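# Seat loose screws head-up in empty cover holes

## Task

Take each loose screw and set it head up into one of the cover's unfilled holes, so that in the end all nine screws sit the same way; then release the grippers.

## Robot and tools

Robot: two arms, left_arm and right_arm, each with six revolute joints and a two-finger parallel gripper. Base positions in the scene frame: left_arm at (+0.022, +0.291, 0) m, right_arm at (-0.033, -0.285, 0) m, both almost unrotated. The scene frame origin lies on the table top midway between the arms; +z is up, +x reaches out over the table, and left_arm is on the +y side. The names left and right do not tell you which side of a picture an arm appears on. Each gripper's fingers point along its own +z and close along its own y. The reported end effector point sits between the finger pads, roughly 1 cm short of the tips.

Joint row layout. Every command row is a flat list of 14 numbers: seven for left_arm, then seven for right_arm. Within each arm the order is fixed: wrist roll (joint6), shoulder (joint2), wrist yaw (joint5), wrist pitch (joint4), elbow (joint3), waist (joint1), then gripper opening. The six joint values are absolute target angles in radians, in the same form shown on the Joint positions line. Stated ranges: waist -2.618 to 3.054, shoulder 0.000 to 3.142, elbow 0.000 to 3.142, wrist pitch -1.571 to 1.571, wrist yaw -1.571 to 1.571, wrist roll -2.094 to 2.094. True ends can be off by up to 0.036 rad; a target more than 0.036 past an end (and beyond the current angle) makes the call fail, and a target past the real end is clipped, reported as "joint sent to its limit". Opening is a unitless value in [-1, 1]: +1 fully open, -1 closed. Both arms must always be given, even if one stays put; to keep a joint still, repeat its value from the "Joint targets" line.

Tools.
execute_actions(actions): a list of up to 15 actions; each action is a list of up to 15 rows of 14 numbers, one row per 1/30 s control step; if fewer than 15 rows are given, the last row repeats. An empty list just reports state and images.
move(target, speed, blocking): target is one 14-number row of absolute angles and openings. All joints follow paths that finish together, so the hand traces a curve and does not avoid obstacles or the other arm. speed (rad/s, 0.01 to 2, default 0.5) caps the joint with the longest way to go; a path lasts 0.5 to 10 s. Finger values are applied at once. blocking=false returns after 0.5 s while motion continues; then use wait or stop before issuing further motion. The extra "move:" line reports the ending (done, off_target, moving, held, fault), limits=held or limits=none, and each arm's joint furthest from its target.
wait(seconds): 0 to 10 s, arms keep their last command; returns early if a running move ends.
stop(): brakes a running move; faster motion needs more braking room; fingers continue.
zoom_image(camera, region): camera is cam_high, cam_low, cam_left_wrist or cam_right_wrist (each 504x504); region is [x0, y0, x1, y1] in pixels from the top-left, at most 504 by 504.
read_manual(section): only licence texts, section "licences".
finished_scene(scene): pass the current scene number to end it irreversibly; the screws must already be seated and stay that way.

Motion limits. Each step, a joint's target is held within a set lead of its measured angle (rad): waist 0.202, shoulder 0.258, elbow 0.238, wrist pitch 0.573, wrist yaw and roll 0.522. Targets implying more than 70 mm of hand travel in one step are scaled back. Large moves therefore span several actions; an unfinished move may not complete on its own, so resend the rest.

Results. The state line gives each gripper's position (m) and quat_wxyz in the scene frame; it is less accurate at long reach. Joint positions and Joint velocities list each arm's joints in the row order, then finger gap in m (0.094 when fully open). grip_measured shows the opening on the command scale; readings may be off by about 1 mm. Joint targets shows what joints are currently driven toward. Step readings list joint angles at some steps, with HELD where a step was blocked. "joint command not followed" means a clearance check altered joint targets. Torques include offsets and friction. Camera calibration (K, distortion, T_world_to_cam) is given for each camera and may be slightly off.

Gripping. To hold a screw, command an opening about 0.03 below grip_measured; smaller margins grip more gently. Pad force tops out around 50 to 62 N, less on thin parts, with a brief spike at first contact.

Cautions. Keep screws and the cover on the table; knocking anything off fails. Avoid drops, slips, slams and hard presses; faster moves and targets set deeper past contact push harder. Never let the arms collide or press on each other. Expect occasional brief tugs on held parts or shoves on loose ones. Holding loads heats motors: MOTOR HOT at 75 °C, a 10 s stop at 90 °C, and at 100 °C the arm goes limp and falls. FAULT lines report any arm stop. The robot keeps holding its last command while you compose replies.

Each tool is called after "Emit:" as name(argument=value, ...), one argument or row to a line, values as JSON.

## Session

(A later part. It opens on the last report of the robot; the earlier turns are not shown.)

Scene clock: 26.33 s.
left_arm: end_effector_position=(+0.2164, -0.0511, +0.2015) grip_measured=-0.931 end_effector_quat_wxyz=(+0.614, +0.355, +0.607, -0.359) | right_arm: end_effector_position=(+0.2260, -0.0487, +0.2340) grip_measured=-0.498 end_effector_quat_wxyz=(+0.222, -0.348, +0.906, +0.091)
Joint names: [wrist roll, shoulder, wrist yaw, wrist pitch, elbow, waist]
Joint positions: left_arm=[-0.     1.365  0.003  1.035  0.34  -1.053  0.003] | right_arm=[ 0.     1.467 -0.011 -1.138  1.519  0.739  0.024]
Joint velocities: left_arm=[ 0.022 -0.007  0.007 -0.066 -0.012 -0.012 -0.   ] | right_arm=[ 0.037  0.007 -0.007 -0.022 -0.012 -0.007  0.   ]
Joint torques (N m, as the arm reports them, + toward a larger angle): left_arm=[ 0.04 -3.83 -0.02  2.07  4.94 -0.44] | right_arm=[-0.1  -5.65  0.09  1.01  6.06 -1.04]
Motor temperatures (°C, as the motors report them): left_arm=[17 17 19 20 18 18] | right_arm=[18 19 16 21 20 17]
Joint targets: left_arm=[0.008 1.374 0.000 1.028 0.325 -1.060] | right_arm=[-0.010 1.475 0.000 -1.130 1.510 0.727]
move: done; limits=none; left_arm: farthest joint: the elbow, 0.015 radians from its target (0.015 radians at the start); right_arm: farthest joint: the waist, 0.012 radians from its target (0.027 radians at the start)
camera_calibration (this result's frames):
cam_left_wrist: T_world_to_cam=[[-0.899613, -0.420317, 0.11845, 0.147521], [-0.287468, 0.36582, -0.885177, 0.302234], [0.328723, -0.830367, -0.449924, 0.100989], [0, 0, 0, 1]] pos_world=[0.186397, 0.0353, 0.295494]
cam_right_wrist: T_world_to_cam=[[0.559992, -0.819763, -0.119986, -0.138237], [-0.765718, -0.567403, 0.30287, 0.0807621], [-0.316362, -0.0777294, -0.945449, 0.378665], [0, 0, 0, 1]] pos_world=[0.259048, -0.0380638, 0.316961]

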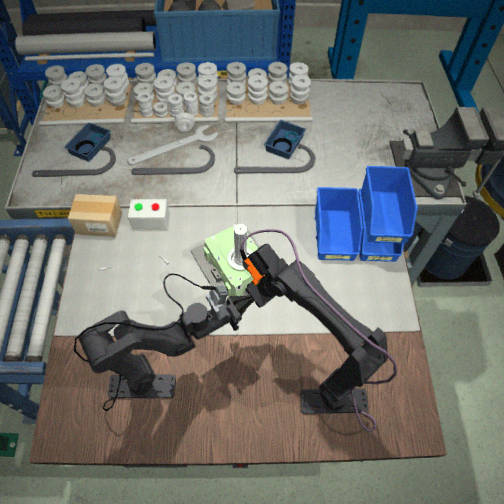

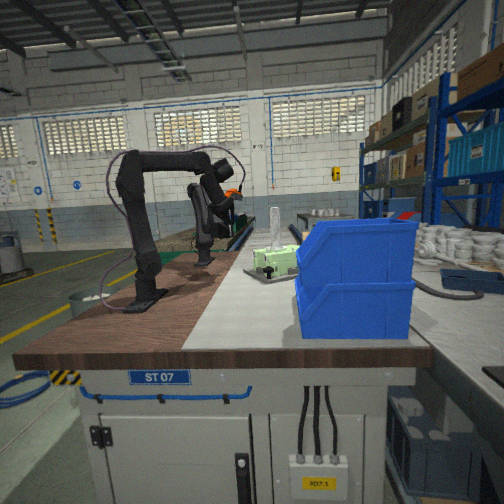

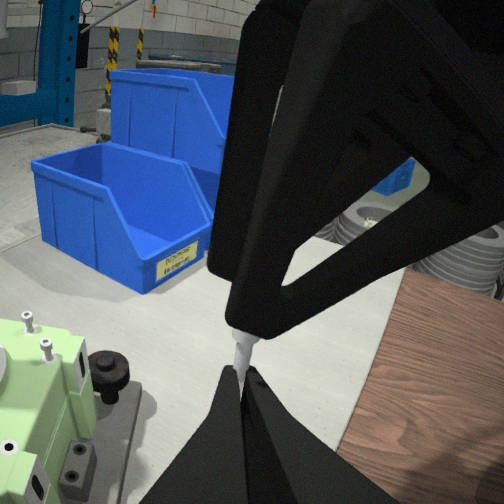

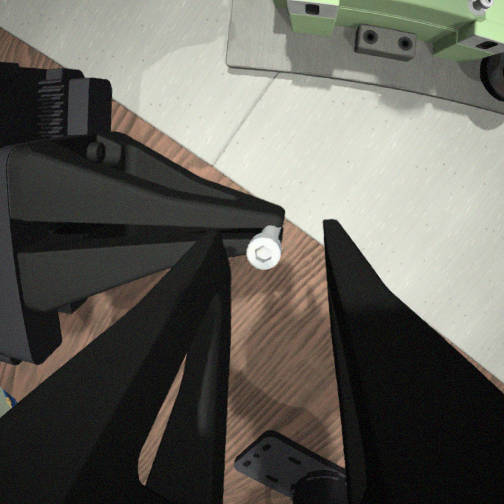

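Emit:
execute_actions(
  actions=[
    [[0.008,1.374,0,1.028,0.325,-1.06,-0.95,-0.01,1.5,0,-1.13,1.51,0.758,-0.5]],
    [[0.008,1.374,0,1.028,0.325,-1.06,-0.95,-0.01,1.5,0,-1.13,1.51,0.758,-0.6]],
  ],
)

Scene clock: 29.77 s.
left_arm: end_effector_position=(+0.2164, -0.0511, +0.2015) grip_measured=-0.931 end_effector_quat_wxyz=(+0.614, +0.355, +0.607, -0.359) | right_arm: end_effector_position=(+0.2263, -0.0451, +0.2275) grip_measured=-0.598 end_effector_quat_wxyz=(+0.214, -0.352, +0.907, +0.088)
Joint names: [wrist roll, shoulder, wrist yaw, wrist pitch, elbow, waist]
Joint positions: left_arm=[-0.     1.365  0.003  1.035  0.34  -1.053  0.003] | right_arm=[ 0.     1.487 -0.011 -1.136  1.519  0.746  0.019]
Joint velocities: left_arm=[ 0.037 -0.002  0.037  0.037  0.022 -0.002  0.   ] | right_arm=[ 0.007 -0.002  0.081 -0.051  0.002 -0.007 -0.002]
Joint torques (N m, as the arm reports them, + toward a larger angle): left_arm=[ 0.03 -3.63 -0.01  2.08  5.23 -0.4 ] | right_arm=[-0.1  -5.53  0.09  0.99  6.04  1.03]
Motor temperatures (°C, as the motors report them): left_arm=[17 17 19 21 18 18] | right_arm=[18 19 16 21 20 17]
Joint targets: left_arm=[0.008 1.374 0.000 1.028 0.325 -1.060] | right_arm=[-0.010 1.500 0.000 -1.130 1.510 0.758]
Step readings (joint positions; steps 1 to 15: 1st action; 16 to 30: 2nd action):
0: left_arm=[-0.000 1.365 0.003 1.035 0.340 -1.053] | right_arm=[0.000 1.467 -0.011 -1.137 1.519 0.739]
1: left_arm=[-0.000 1.365 0.003 1.035 0.340 -1.053] | right_arm=[0.000 1.468 -0.011 -1.137 1.519 0.740]
2: left_arm=[-0.000 1.365 0.003 1.035 0.340 -1.053] | right_arm=[0.000 1.471 -0.011 -1.136 1.519 0.741]
4: left_arm=[-0.000 1.365 0.003 1.035 0.340 -1.053] | right_arm=[0.000 1.478 -0.011 -1.136 1.519 0.745]
8: left_arm=[-0.000 1.365 0.003 1.035 0.340 -1.053] | right_arm=[0.000 1.487 -0.011 -1.136 1.519 0.746]
15: left_arm=[-0.000 1.365 0.003 1.035 0.340 -1.053] | right_arm=[0.000 1.487 -0.011 -1.136 1.519 0.746]
16: left_arm=[-0.000 1.365 0.003 1.035 0.340 -1.053] | right_arm=[0.000 1.487 -0.011 -1.136 1.519 0.746]
17: left_arm=[-0.000 1.365 0.003 1.035 0.340 -1.053] | right_arm=[0.000 1.487 -0.011 -1.136 1.519 0.746]
19: left_arm=[-0.000 1.365 0.003 1.035 0.340 -1.053] | right_arm=[0.000 1.487 -0.011 -1.136 1.519 0.746]
23: left_arm=[-0.000 1.365 0.003 1.035 0.340 -1.053] | right_arm=[0.000 1.487 -0.011 -1.136 1.519 0.746]
30: Joint positions above
camera_calibration (this result's frames):
cam_left_wrist: T_world_to_cam=[[-0.899613, -0.420317, 0.11845, 0.147521], [-0.287468, 0.36582, -0.885177, 0.302234], [0.328723, -0.830367, -0.449924, 0.100989], [0, 0, 0, 1]] pos_world=[0.186397, 0.0353, 0.295494]
cam_right_wrist: T_world_to_cam=[[0.564164, -0.817303, -0.117195, -0.137705], [-0.757446, -0.568806, 0.320523, 0.0790065], [-0.328626, -0.0920583, -0.939963, 0.373732], [0, 0, 0, 1]] pos_world=[0.260349, -0.033202, 0.309833]

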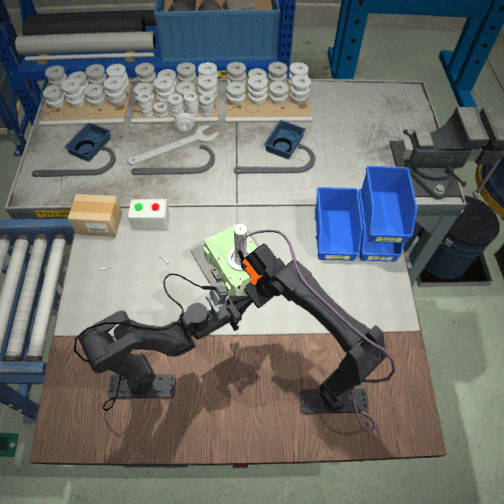

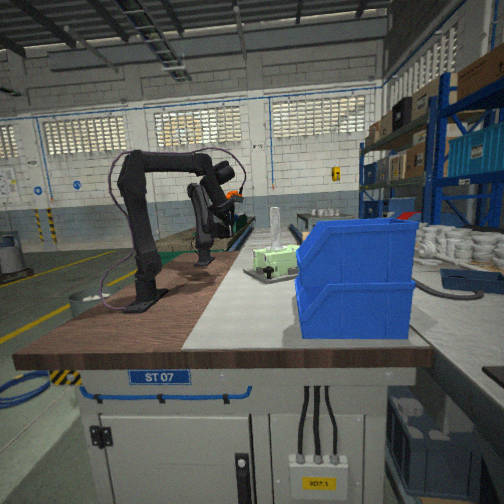

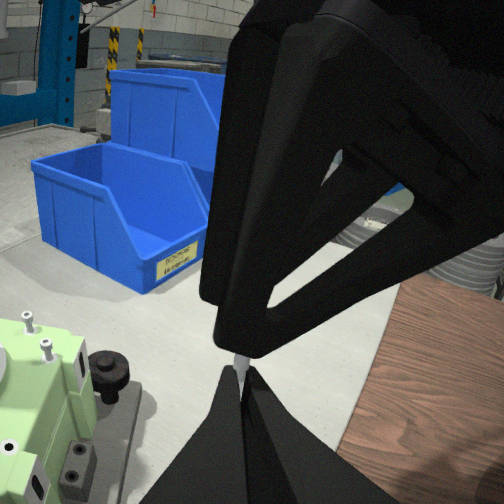

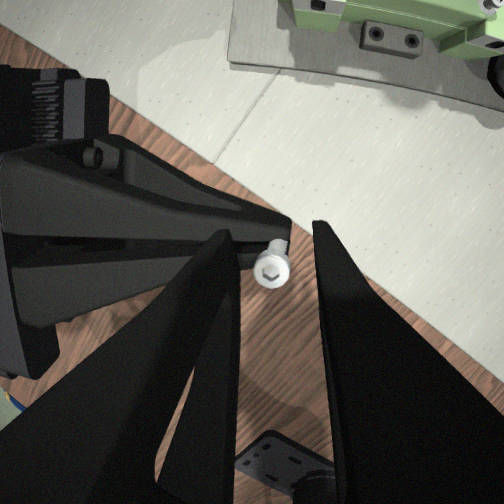

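Emit:
execute_actions(
  actions=[
    [[0.008,1.374,0,1.028,0.325,-1.06,-0.95,-0.01,1.5,0,-1.13,1.51,0.758,-0.9]],
    [[0.008,1.374,0,1.028,0.325,-1.06,-0.5,-0.01,1.5,0,-1.13,1.51,0.758,-0.9]],
  ],
)

Emit:
move(
  target=[0.008,1.1,0,0.8,0.325,-1.06,-0.5,-0.01,1.47,0,-1.13,1.53,0.758,-0.9],
  speed=0.4,
)

Scene clock: 33.77 s.
left_arm: end_effector_position=(+0.2165, -0.0510, +0.2015) grip_measured=-0.502 end_effector_quat_wxyz=(+0.614, +0.355, +0.607, -0.358) | right_arm: end_effector_position=(+0.2258, -0.0444, +0.2275) grip_measured=-0.883 end_effector_quat_wxyz=(+0.214, -0.353, +0.906, +0.089)
Joint names: [wrist roll, shoulder, wrist yaw, wrist pitch, elbow, waist]
Joint positions: left_arm=[ 0.     1.365  0.002  1.035  0.34  -1.053  0.023] | right_arm=[-0.001  1.487 -0.012 -1.135  1.519  0.748  0.006]
Joint velocities: left_arm=[ 0.007  0.002  0.022  0.007 -0.012 -0.002  0.   ] | right_arm=[ 0.022 -0.007  0.022 -0.037  0.012 -0.002 -0.   ]
Joint torques (N m, as the arm reports them, + toward a larger angle): left_arm=[ 0.06 -3.73 -0.02  2.06  5.   -0.43] | right_arm=[-0.1  -5.5   0.09  0.97  6.1   0.85]
Motor temperatures (°C, as the motors report them): left_arm=[17 17 19 21 18 18] | right_arm=[18 19 16 21 20 17]
Joint targets: left_arm=[0.008 1.374 -0.000 1.028 0.325 -1.060] | right_arm=[-0.010 1.500 0.000 -1.130 1.510 0.758]
Step readings (joint positions; steps 1 to 15: 1st action; 16 to 30: 2nd action):
0: left_arm=[-0.000 1.365 0.003 1.035 0.340 -1.053] | right_arm=[0.000 1.487 -0.011 -1.136 1.519 0.746]
1: left_arm=[-0.000 1.365 0.003 1.035 0.340 -1.053] | right_arm=[-0.000 1.487 -0.011 -1.136 1.519 0.746]
2: left_arm=[-0.000 1.365 0.002 1.035 0.340 -1.053] | right_arm=[-0.000 1.487 -0.013 -1.136 1.519 0.746]
4: left_arm=[-0.000 1.365 0.002 1.035 0.340 -1.053] | right_arm=[-0.000 1.487 -0.012 -1.135 1.519 0.748]
8: left_arm=[-0.000 1.365 0.002 1.035 0.340 -1.053] | right_arm=[-0.000 1.487 -0.012 -1.135 1.519 0.748]
15: left_arm=[-0.000 1.365 0.002 1.035 0.340 -1.053] | right_arm=[-0.000 1.487 -0.012 -1.135 1.519 0.748]
16: left_arm=[0.000 1.365 0.002 1.035 0.340 -1.053] | right_arm=[-0.001 1.487 -0.012 -1.135 1.519 0.748]
17: left_arm=[0.000 1.365 0.002 1.035 0.340 -1.053] | right_arm=[-0.001 1.487 -0.012 -1.135 1.519 0.748]
19: left_arm=[0.000 1.365 0.002 1.035 0.340 -1.053] | right_arm=[-0.001 1.487 -0.012 -1.135 1.519 0.748]
23: left_arm=[0.000 1.365 0.002 1.035 0.340 -1.053] | right_arm=[-0.001 1.487 -0.012 -1.135 1.519 0.748]
30: Joint positions above
camera_calibration (this result's frames):
cam_left_wrist: T_world_to_cam=[[-0.89949, -0.420686, 0.118077, 0.147618], [-0.287318, 0.365874, -0.885203, 0.302215], [0.329191, -0.830157, -0.44997, 0.100916], [0, 0, 0, 1]] pos_world=[0.186392, 0.0353044, 0.2955]
cam_right_wrist: T_world_to_cam=[[0.56689, -0.815377, -0.117461, -0.137346], [-0.755728, -0.571489, 0.319805, 0.0787157], [-0.32789, -0.0925256, -0.940174, 0.3736], [0, 0, 0, 1]] pos_world=[0.259848, -0.0324363, 0.309943]

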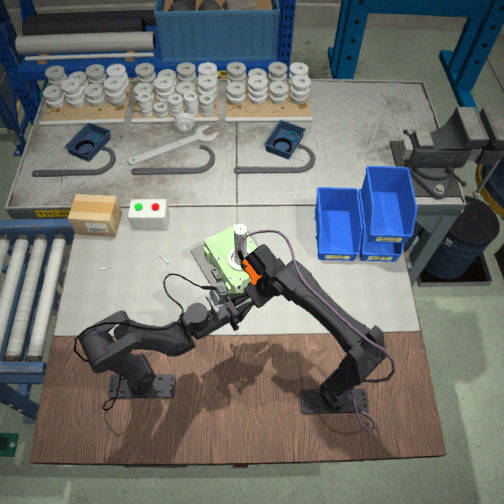

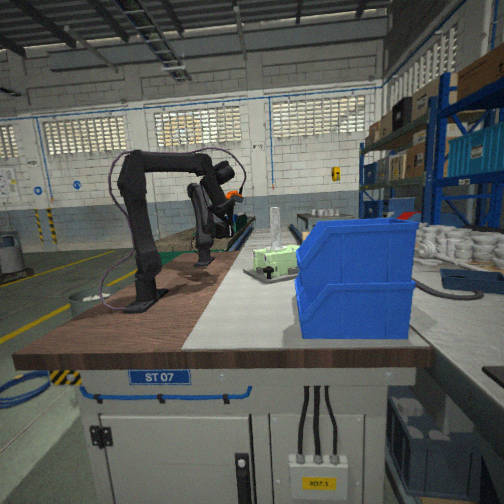

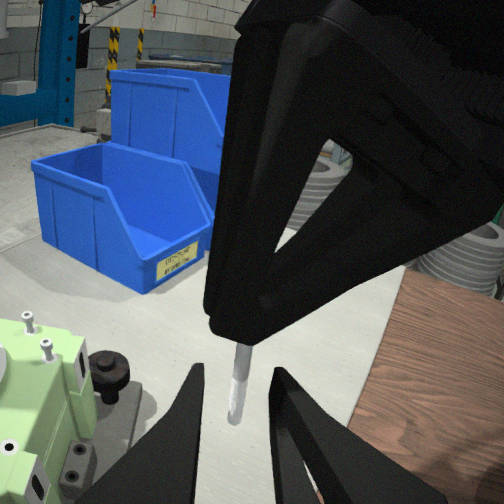

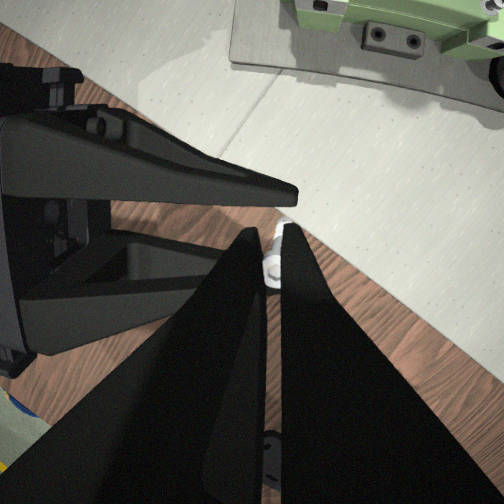

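Scene clock: 35.17 s.
left_arm: end_effector_position=(+0.2046, -0.0302, +0.2395) grip_measured=-0.502 end_effector_quat_wxyz=(+0.626, +0.348, +0.595, -0.365) | right_arm: end_effector_position=(+0.2258, -0.0444, +0.2275) grip_measured=-0.883 end_effector_quat_wxyz=(+0.214, -0.353, +0.906, +0.089)
Joint names: [wrist roll, shoulder, wrist yaw, wrist pitch, elbow, waist]
Joint positions: left_arm=[ 0.     1.115  0.002  0.824  0.34  -1.053  0.023] | right_arm=[-0.001  1.487 -0.012 -1.135  1.519  0.748  0.006]
Joint velocities: left_arm=[-0.007 -0.007  0.051 -0.022 -0.002  0.017  0.   ] | right_arm=[-0.051 -0.017 -0.037  0.007 -0.012  0.012 -0.001]
Joint torques (N m, as the arm reports them, + toward a larger angle): left_arm=[ 0.01 -4.07 -0.03  1.93  5.95 -0.44] | right_arm=[-0.09 -8.18  0.08  0.99  7.62  0.89]
Motor temperatures (°C, as the motors report them): left_arm=[17 17 19 21 18 18] | right_arm=[18 20 16 21 20 17]
Joint targets: left_arm=[0.008 1.100 0.000 0.800 0.325 -1.060] | right_arm=[-0.010 1.470 0.000 -1.130 1.530 0.758]
move: off_target (left_arm); limits=none; left_arm: farthest joint: the wrist pitch, 0.024 radians from its target (0.235 radians at the start); right_arm: farthest joint: the shoulder, 0.017 radians from its target (0.017 radians at the start)
camera_calibration (this result's frames):
cam_left_wrist: T_world_to_cam=[[-0.901728, -0.416742, 0.114946, 0.142583], [-0.270147, 0.335624, -0.902428, 0.324507], [0.337502, -0.844797, -0.415223, 0.128769], [0, 0, 0, 1]] pos_world=[0.172776, 0.0592919, 0.329923]
cam_right_wrist: T_world_to_cam=[[0.56689, -0.815377, -0.117461, -0.137346], [-0.755728, -0.571489, 0.319805, 0.0787157], [-0.32789, -0.0925256, -0.940174, 0.3736], [0, 0, 0, 1]] pos_world=[0.259848, -0.0324363, 0.309943]

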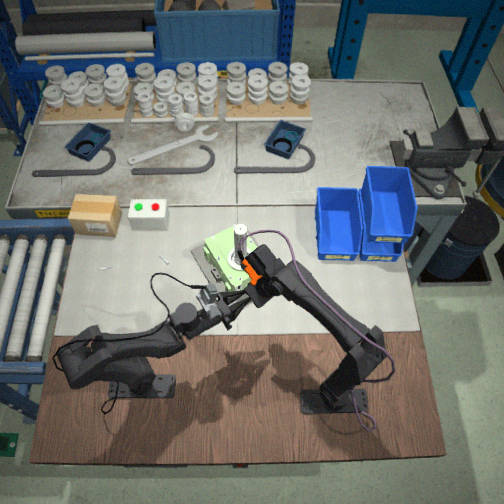

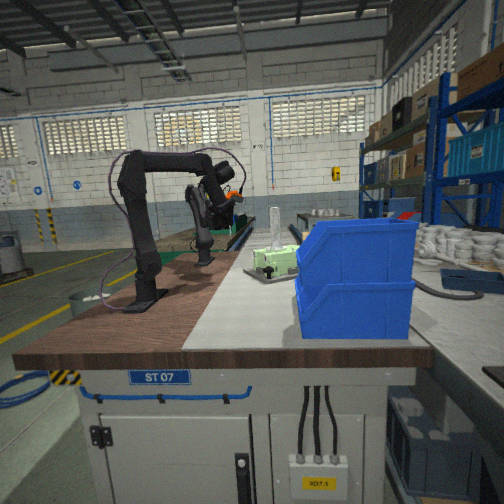

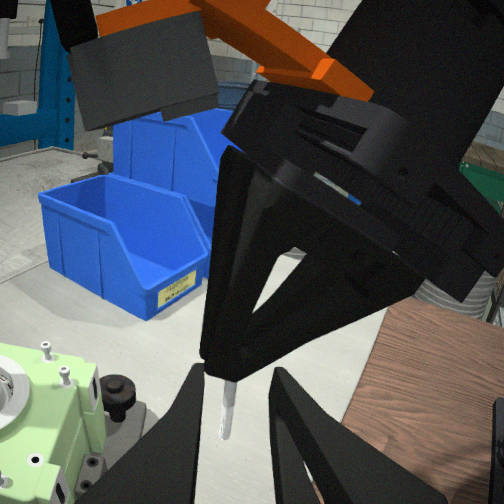

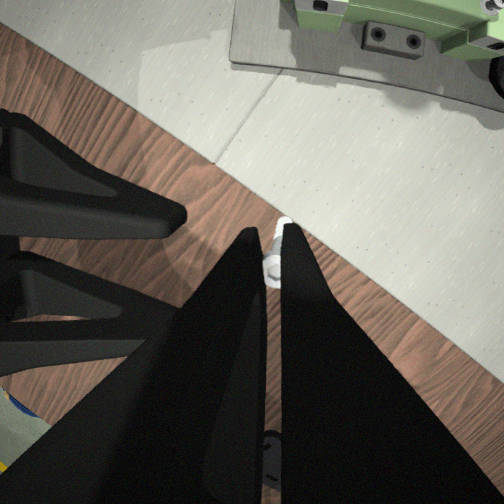

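Emit:
move(
  target=[0,0.6,0,0.1,0.325,-1.06,-0.5,-0.01,1.5,0,-1.13,1.53,0.74,-0.9],
  speed=0.8,
)

Emit:
move(
  target=[-0.7,1.2,0,-0.7,1.0,-0.1,-0.4,-0.01,1.865,0,-0.96,1.75,0.632,-0.9],
  speed=0.5,
)

Scene clock: 38.40 s.
left_arm: end_effector_position=(+0.1717, +0.0278, +0.2241) grip_measured=-0.502 end_effector_quat_wxyz=(+0.562, +0.383, +0.656, -0.328) | right_arm: end_effector_position=(+0.2258, -0.0444, +0.2275) grip_measured=-0.883 end_effector_quat_wxyz=(+0.214, -0.353, +0.906, +0.089)
Joint names: [wrist roll, shoulder, wrist yaw, wrist pitch, elbow, waist]
Joint positions: left_arm=[ 0.     0.618  0.002  0.124  0.34  -1.053  0.023] | right_arm=[-0.001  1.487 -0.012 -1.135  1.519  0.748  0.006]
Joint velocities: left_arm=[-0.022 -0.007 -0.022 -0.051 -0.022  0.007 -0.002] | right_arm=[ 0.007  0.007 -0.037  0.022  0.002  0.002 -0.   ]
Joint torques (N m, as the arm reports them, + toward a larger angle): left_arm=[ 0.   -0.89 -0.01  1.94  6.6  -0.49] | right_arm=[-0.1  -5.52  0.09  0.98  7.64 -0.67]
Motor temperatures (°C, as the motors report them): left_arm=[17 17 19 22 18 18] | right_arm=[18 20 16 21 20 17]
Joint targets: left_arm=[-0.000 0.600 0.000 0.100 0.325 -1.060] | right_arm=[-0.010 1.500 -0.000 -1.130 1.530 0.740]
move: off_target (left_arm); limits=none; left_arm: farthest joint: the wrist pitch, 0.024 radians from its target (0.724 radians at the start); right_arm: farthest joint: the shoulder, 0.013 radians from its target (0.013 radians at the start)
camera_calibration (this result's frames):
cam_left_wrist: T_world_to_cam=[[-0.889429, -0.43841, 0.12928, 0.134121], [-0.355779, 0.486481, -0.797971, 0.269362], [0.286946, -0.755734, -0.588667, 0.227502], [0, 0, 0, 1]] pos_world=[0.149844, 0.0996914, 0.331526]
cam_right_wrist: T_world_to_cam=[[0.56689, -0.815377, -0.117461, -0.137346], [-0.755728, -0.571489, 0.319805, 0.0787157], [-0.32789, -0.0925256, -0.940174, 0.3736], [0, 0, 0, 1]] pos_world=[0.259848, -0.0324363, 0.309943]

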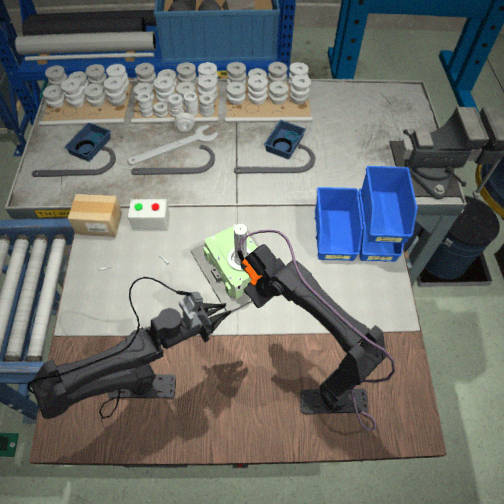

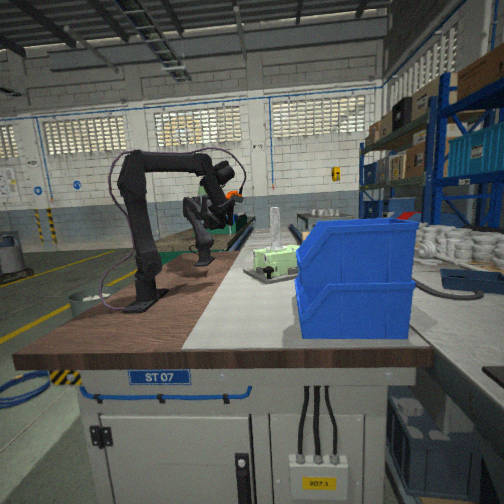

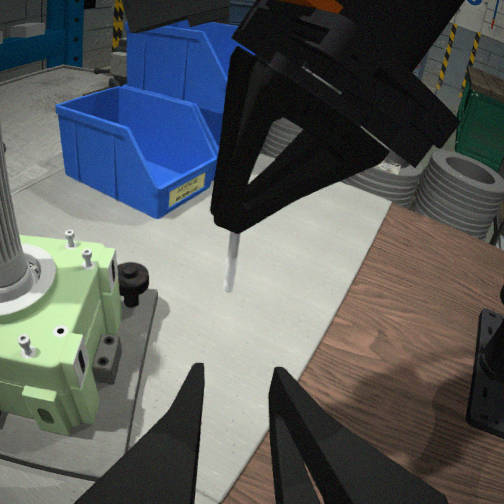

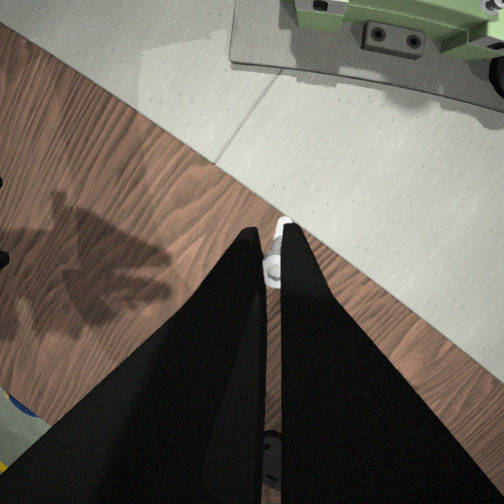

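Scene clock: 41.07 s.
left_arm: end_effector_position=(+0.3498, +0.2550, +0.1764) grip_measured=-0.401 end_effector_quat_wxyz=(+0.305, -0.272, +0.903, -0.131) | right_arm: end_effector_position=(+0.3272, -0.0117, +0.1864) grip_measured=-0.883 end_effector_quat_wxyz=(+0.221, -0.309, +0.922, +0.079)
Joint names: [wrist roll, shoulder, wrist yaw, wrist pitch, elbow, waist]
Joint positions: left_arm=[-0.695  1.192  0.003 -0.68   0.977 -0.108  0.028] | right_arm=[-0.002  1.833 -0.011 -0.991  1.727  0.65   0.006]
Joint velocities: left_arm=[-0.037 -0.002  0.022  0.007 -0.007 -0.002 -0.   ] | right_arm=[ 0.095 -0.017 -0.022 -0.007 -0.007  0.002 -0.001]
Joint torques (N m, as the arm reports them, + toward a larger angle): left_arm=[-0.08 -3.31 -0.03  1.41  9.3   0.46] | right_arm=[-0.08 -7.8   0.09  1.22  8.83 -1.6 ]
Motor temperatures (°C, as the motors report them): left_arm=[17 17 19 21 18 18] | right_arm=[18 20 16 21 20 17]
Joint targets: left_arm=[-0.700 1.200 -0.000 -0.700 1.000 -0.100] | right_arm=[-0.010 1.865 0.000 -0.960 1.750 0.632]
move: off_target (left_arm, right_arm); limits=none; left_arm: farthest joint: the elbow, 0.023 radians from its target (0.660 radians at the start); right_arm: farthest joint: the shoulder, 0.032 radians from its target (0.378 radians at the start)
camera_calibration (this result's frames):
cam_left_wrist: T_world_to_cam=[[0.439598, -0.736509, 0.514109, -0.0584996], [-0.849841, -0.52633, -0.0273451, 0.479257], [0.290731, -0.42489, -0.857289, 0.281745], [0, 0, 0, 1]] pos_world=[0.351096, 0.328872, 0.284717]
cam_right_wrist: T_world_to_cam=[[0.486002, -0.866067, -0.117178, -0.147124], [-0.809485, -0.496627, 0.313202, 0.206907], [-0.329448, -0.0573626, -0.94243, 0.372559], [0, 0, 0, 1]] pos_world=[0.36173, -0.00329293, 0.269067]

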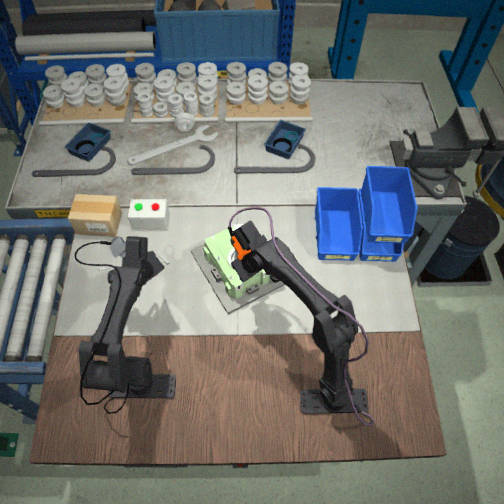

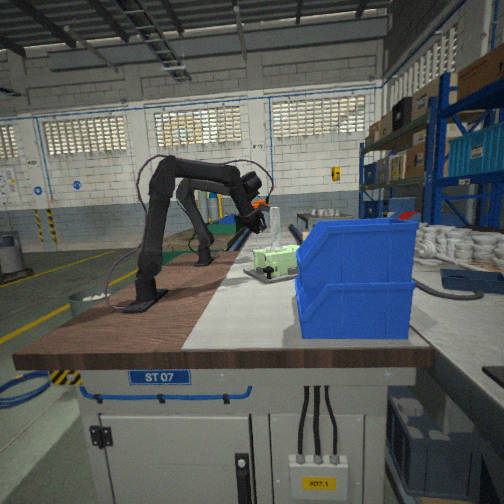

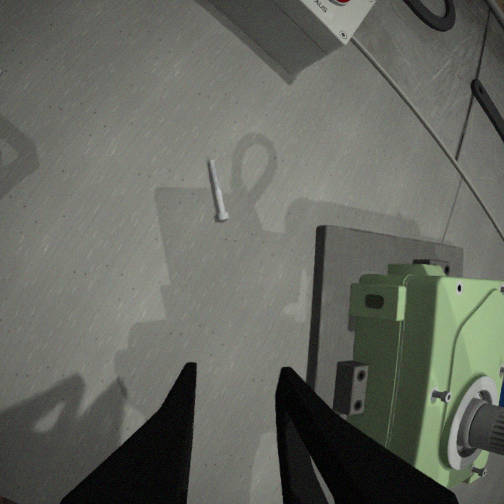

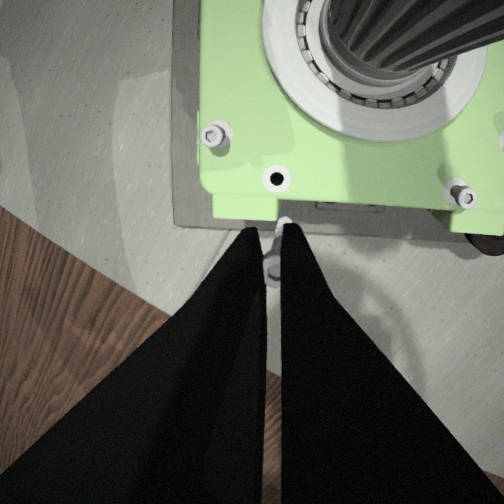

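Emit:
move(
  target=[-0.7,1.2,0,-0.7,1.0,-0.1,-0.4,-0.01,1.72,0,-1.08,1.7,0.66,-0.9],
  speed=0.3,
)

Emit:
move(
  target=[-0.7,1.2,0,-0.7,1.0,-0.1,-0.4,-0.56,1.74,-0.278,-1.16,1.7,0.555,-0.9],
  speed=0.5,
)

Emit:
move(
  target=[-0.7,1.2,0,-0.7,1.0,-0.1,-0.4,-0.56,1.95,-0.278,-1.085,1.88,0.555,-0.9],
  speed=0.15,
)

Scene clock: 61.23 s.
left_arm: end_effector_position=(+0.3497, +0.2550, +0.1764) grip_measured=-0.401 end_effector_quat_wxyz=(+0.304, -0.272, +0.903, -0.131) | right_arm: end_effector_position=(+0.3059, -0.0276, +0.2156) grip_measured=-0.883 end_effector_quat_wxyz=(+0.228, -0.309, +0.920, +0.081)
Joint names: [wrist roll, shoulder, wrist yaw, wrist pitch, elbow, waist]
Joint positions: left_arm=[-0.696  1.192  0.003 -0.68   0.977 -0.108  0.028] | right_arm=[-0.002  1.733 -0.011 -1.066  1.717  0.65   0.006]
Joint velocities: left_arm=[-0.037  0.022 -0.095 -0.007 -0.007 -0.012 -0.001] | right_arm=[-0.022  0.002  0.007  0.022  0.007 -0.017  0.   ]
Joint torques (N m, as the arm reports them, + toward a larger angle): left_arm=[-0.05 -3.4   0.    1.38  9.13  0.52] | right_arm=[ -0.09 -10.65   0.09   0.85   5.64   0.8 ]
Motor temperatures (°C, as the motors report them): left_arm=[17 16 19 21 20 18] | right_arm=[18 21 16 22 21 17]
Joint targets: left_arm=[-0.700 1.200 0.000 -0.700 1.000 -0.100] | right_arm=[-0.010 1.720 0.000 -1.080 1.700 0.660]
move: off_target (left_arm); limits=none; left_arm: farthest joint: the elbow, 0.023 radians from its target (0.023 radians at the start); right_arm: farthest joint: the elbow, 0.017 radians from its target (0.027 radians at the start)
camera_calibration (this result's frames):
cam_left_wrist: T_world_to_cam=[[0.440259, -0.736024, 0.514237, -0.058808], [-0.849539, -0.526847, -0.0267486, 0.479118], [0.290612, -0.425088, -0.857231, 0.281801], [0, 0, 0, 1]] pos_world=[0.351025, 0.328928, 0.284625]
cam_right_wrist: T_world_to_cam=[[0.487336, -0.865068, -0.118998, -0.147137], [-0.812949, -0.499218, 0.299824, 0.176506], [-0.318774, -0.0493759, -0.946544, 0.390003], [0, 0, 0, 1]] pos_world=[0.339518, -0.0199122, 0.298725]

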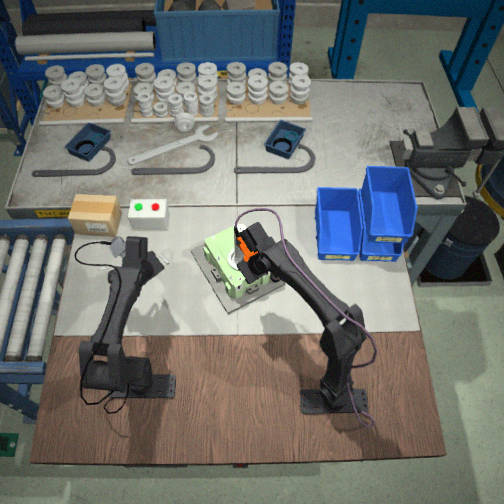

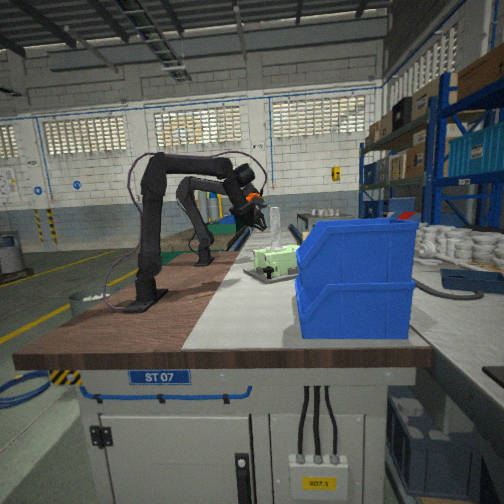

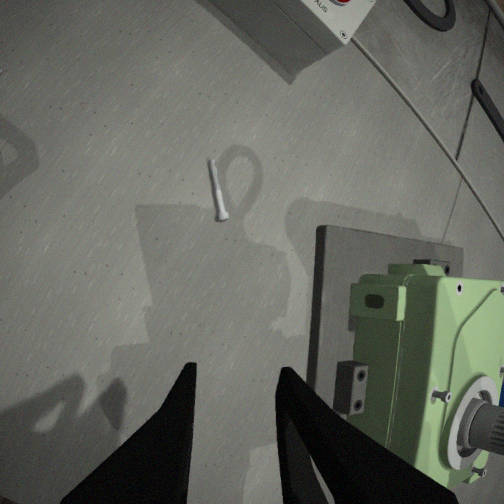

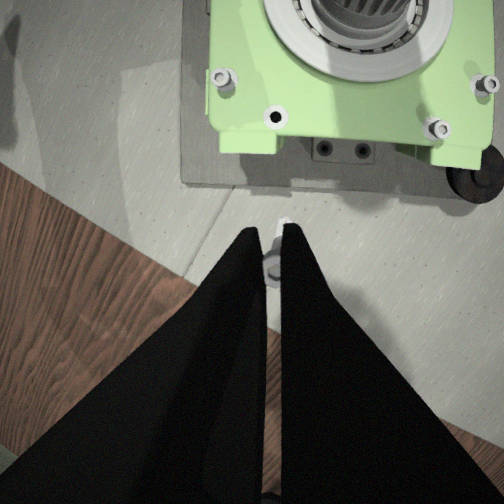

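Scene clock: 63.13 s.
left_arm: end_effector_position=(+0.3497, +0.2550, +0.1764) grip_measured=-0.401 end_effector_quat_wxyz=(+0.304, -0.272, +0.903, -0.131) | right_arm: end_effector_position=(+0.2861, -0.0305, +0.2125) grip_measured=-0.883 end_effector_quat_wxyz=(+0.201, -0.533, +0.812, +0.127)
Joint names: [wrist roll, shoulder, wrist yaw, wrist pitch, elbow, waist]
Joint positions: left_arm=[-0.696  1.192  0.003 -0.68   0.977 -0.108  0.028] | right_arm=[-0.549  1.733 -0.258 -1.146  1.717  0.567  0.006]
Joint velocities: left_arm=[ 0.022  0.007 -0.007  0.066  0.002 -0.007 -0.001] | right_arm=[-0.095 -0.012  0.037  0.051  0.007  0.017 -0.   ]
Joint torques (N m, as the arm reports them, + toward a larger angle): left_arm=[-0.05 -3.39 -0.01  1.38  9.18  0.42] | right_arm=[-0.08 -8.74 -0.33  0.71  5.43 -1.03]
Motor temperatures (°C, as the motors report them): left_arm=[17 16 19 21 20 18] | right_arm=[18 21 16 22 20 17]
Joint targets: left_arm=[-0.700 1.200 0.000 -0.700 1.000 -0.100] | right_arm=[-0.560 1.740 -0.278 -1.160 1.700 0.555]
move: off_target (left_arm); limits=none; left_arm: farthest joint: the elbow, 0.023 radians from its target (0.023 radians at the start); right_arm: farthest joint: the wrist yaw, 0.020 radians from its target (0.267 radians at the start)
camera_calibration (this result's frames):
cam_left_wrist: T_world_to_cam=[[0.440259, -0.736024, 0.514237, -0.058808], [-0.849539, -0.526847, -0.0267486, 0.479118], [0.290612, -0.425088, -0.857231, 0.281801], [0, 0, 0, 1]] pos_world=[0.351025, 0.328928, 0.284625]
cam_right_wrist: T_world_to_cam=[[0.849365, -0.517947, -0.101536, -0.237009], [-0.468632, -0.828558, 0.306391, 0.0499003], [-0.242823, -0.212655, -0.946475, 0.353846], [0, 0, 0, 1]] pos_world=[0.310614, -0.00616589, 0.295553]

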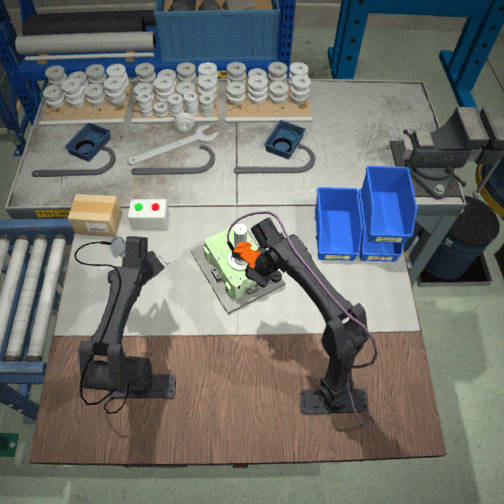

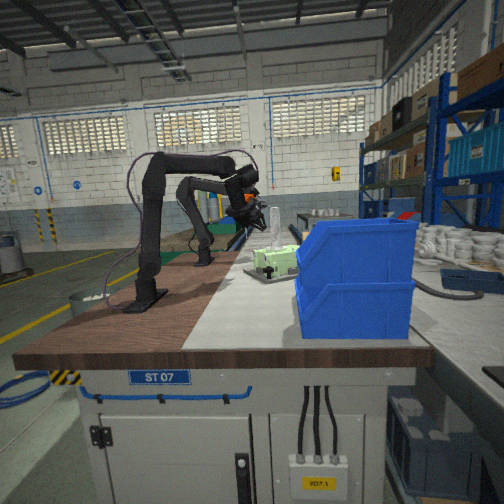

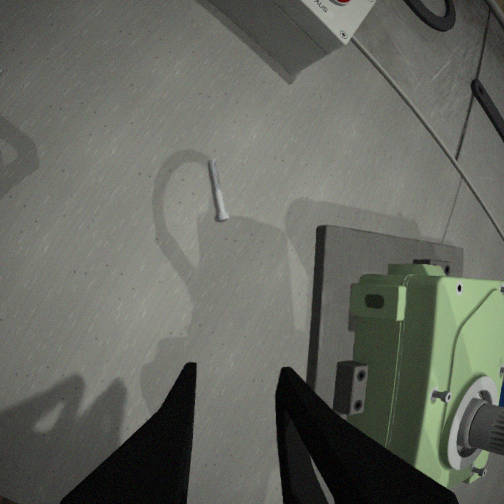

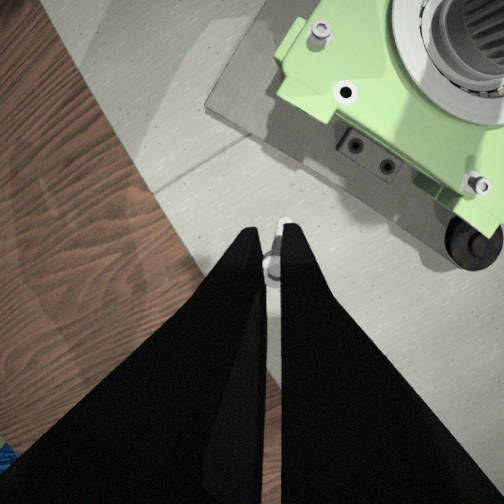

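Scene clock: 64.93 s.
left_arm: end_effector_position=(+0.3497, +0.2550, +0.1764) grip_measured=-0.401 end_effector_quat_wxyz=(+0.304, -0.272, +0.903, -0.131) | right_arm: end_effector_position=(+0.3306, -0.0026, +0.1822) grip_measured=-0.883 end_effector_quat_wxyz=(+0.196, -0.533, +0.813, +0.127)
Joint names: [wrist roll, shoulder, wrist yaw, wrist pitch, elbow, waist]
Joint positions: left_arm=[-0.696  1.192  0.003 -0.68   0.977 -0.108  0.028] | right_arm=[-0.549  1.936 -0.258 -1.092  1.857  0.567  0.006]
Joint velocities: left_arm=[-0.11   0.012  0.022  0.007  0.007 -0.022 -0.001] | right_arm=[-0.066 -0.002  0.007 -0.037 -0.002 -0.002 -0.   ]
Joint torques (N m, as the arm reports them, + toward a larger angle): left_arm=[-0.08 -3.23 -0.03  1.4   9.04  0.5 ] | right_arm=[ -0.11 -10.32  -0.34   0.87   8.68  -1.  ]
Motor temperatures (°C, as the motors report them): left_arm=[17 16 19 21 20 18] | right_arm=[18 21 16 22 20 17]
Joint targets: left_arm=[-0.700 1.200 -0.000 -0.700 1.000 -0.100] | right_arm=[-0.560 1.950 -0.278 -1.085 1.880 0.555]
move: off_target (left_arm, right_arm); limits=none; left_arm: farthest joint: the elbow, 0.023 radians from its target (0.023 radians at the start); right_arm: farthest joint: the elbow, 0.023 radians from its target (0.163 radians at the start)
camera_calibration (this result's frames):
cam_left_wrist: T_world_to_cam=[[0.440259, -0.736024, 0.514237, -0.058808], [-0.849539, -0.526847, -0.0267486, 0.479118], [0.290612, -0.425088, -0.857231, 0.281801], [0, 0, 0, 1]] pos_world=[0.351025, 0.328928, 0.284625]
cam_right_wrist: T_world_to_cam=[[0.848561, -0.51845, -0.10561, -0.262474], [-0.466224, -0.827052, 0.314038, 0.100926], [-0.250158, -0.217242, -0.943518, 0.343805], [0, 0, 0, 1]] pos_world=[0.355785, 0.02208, 0.264972]

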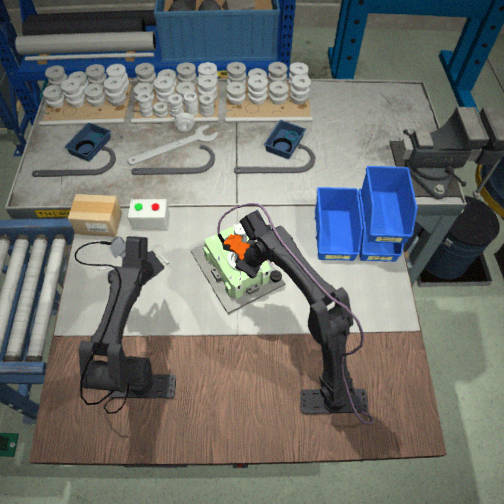

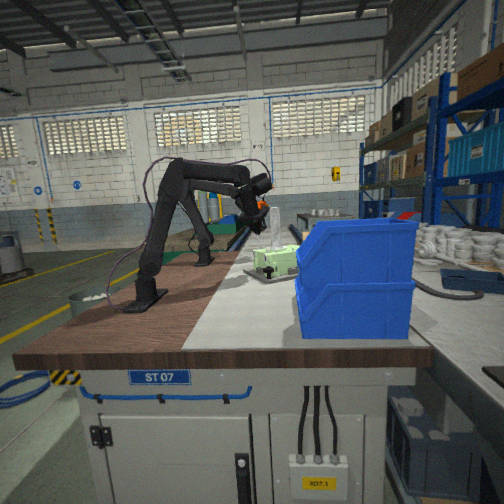

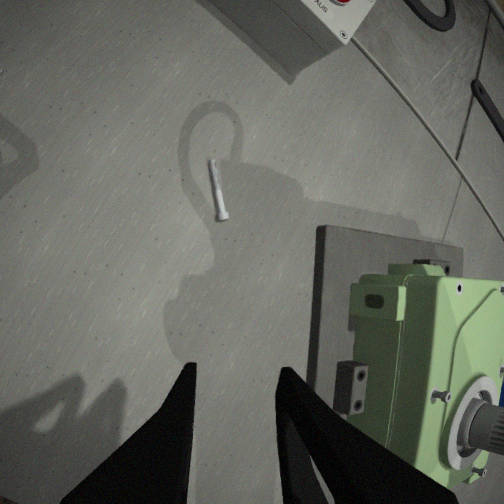

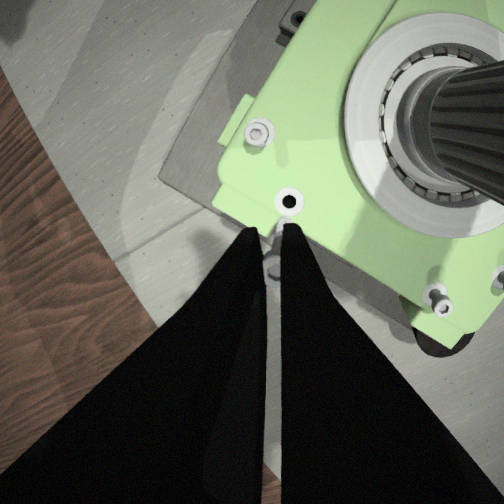

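Emit:
move(
  target=[2.09,2.27,0,-1.29,2.005,-0.13,-0.4,-0.56,1.985,-0.278,-1.08,1.88,0.555,-0.9],
  speed=1.0,
)

Emit:
zoom_image(
  camera="cam_right_wrist",
  region=[220,150,350,280],
)

Scene clock: 70.80 s.
left_arm: end_effector_position=(+0.4636, +0.2377, +0.0638) grip_measured=-0.401 end_effector_quat_wxyz=(+0.006, +0.891, +0.454, +0.008) | right_arm: end_effector_position=(+0.3331, -0.0010, +0.1675) grip_measured=-0.883 end_effector_quat_wxyz=(+0.182, -0.533, +0.816, +0.128)
Joint names: [wrist roll, shoulder, wrist yaw, wrist pitch, elbow, waist]
Joint positions: left_arm=[ 2.078  2.262  0.001 -1.272  1.983 -0.119  0.028] | right_arm=[-0.55   1.97  -0.259 -1.087  1.857  0.567  0.006]
Joint velocities: left_arm=[ 0.037  0.007 -0.051 -0.037  0.007 -0.007 -0.   ] | right_arm=[-0.037 -0.002 -0.007  0.022  0.002  0.002 -0.   ]
Joint torques (N m, as the arm reports them, + toward a larger angle): left_arm=[  0.02 -13.38   0.03   0.18   8.04  -0.59] | right_arm=[ -0.11 -10.67  -0.33   0.84   8.69  -1.02]
Motor temperatures (°C, as the motors report them): left_arm=[17 17 19 21 20 18] | right_arm=[18 21 16 22 21 17]
Joint targets: left_arm=[2.086 2.270 0.000 -1.290 2.005 -0.130] | right_arm=[-0.560 1.985 -0.278 -1.080 1.880 0.555]
joint sent to its limit (left arm) — the command would take the wrist roll past its upper limit, so that joint was sent only as far as its limit.
move: off_target (left_arm, right_arm); limits=none; left_arm: farthest joint: the elbow, 0.022 radians from its target (1.028 radians at the start); right_arm: farthest joint: the elbow, 0.023 radians from its target (0.023 radians at the start)
camera_calibration (this result's frames):
cam_left_wrist: T_world_to_cam=[[-0.872217, 0.48586, 0.0563736, 0.283464], [0.451408, 0.755226, 0.475253, -0.376093], [0.188331, 0.439971, -0.878042, -0.01204], [0, 0, 0, 1]] pos_world=[0.41928, 0.151608, 0.152188]
cam_right_wrist: T_world_to_cam=[[0.845976, -0.519784, -0.118945, -0.262241], [-0.457582, -0.822205, 0.338523, 0.101167], [-0.273757, -0.231956, -0.93341, 0.337025], [0, 0, 0, 1]] pos_world=[0.360405, 0.0250462, 0.249142]

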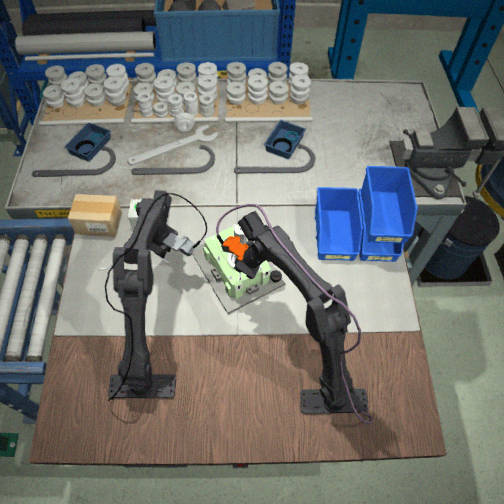

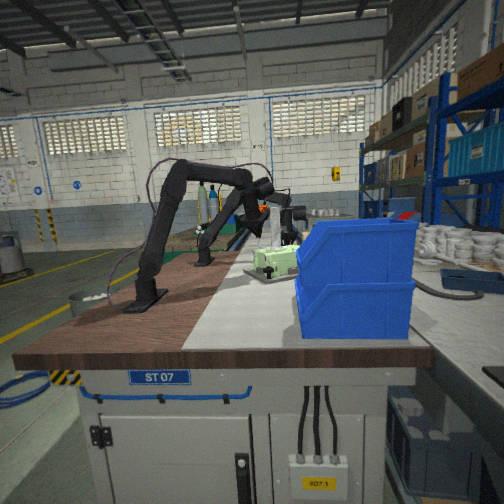

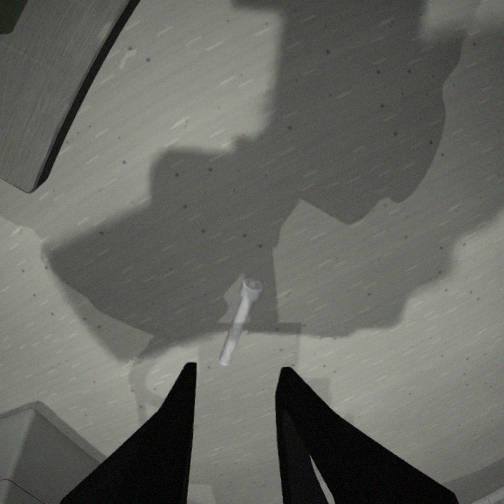

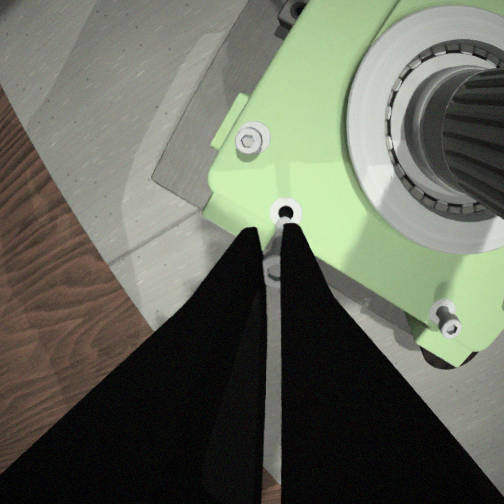

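Region (220, 150, 350, 280) of cam_right_wrist's 504x504 image, scaled by 3.877, with more detail than that image has.

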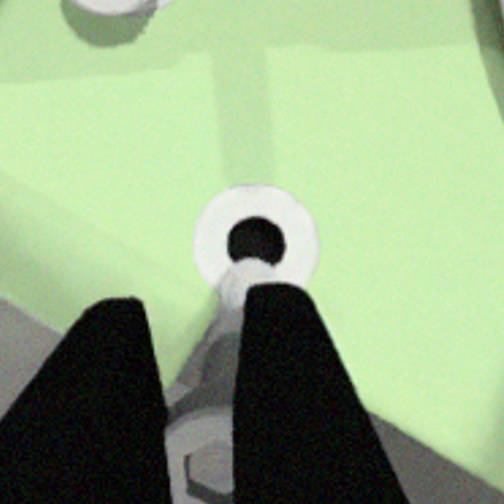

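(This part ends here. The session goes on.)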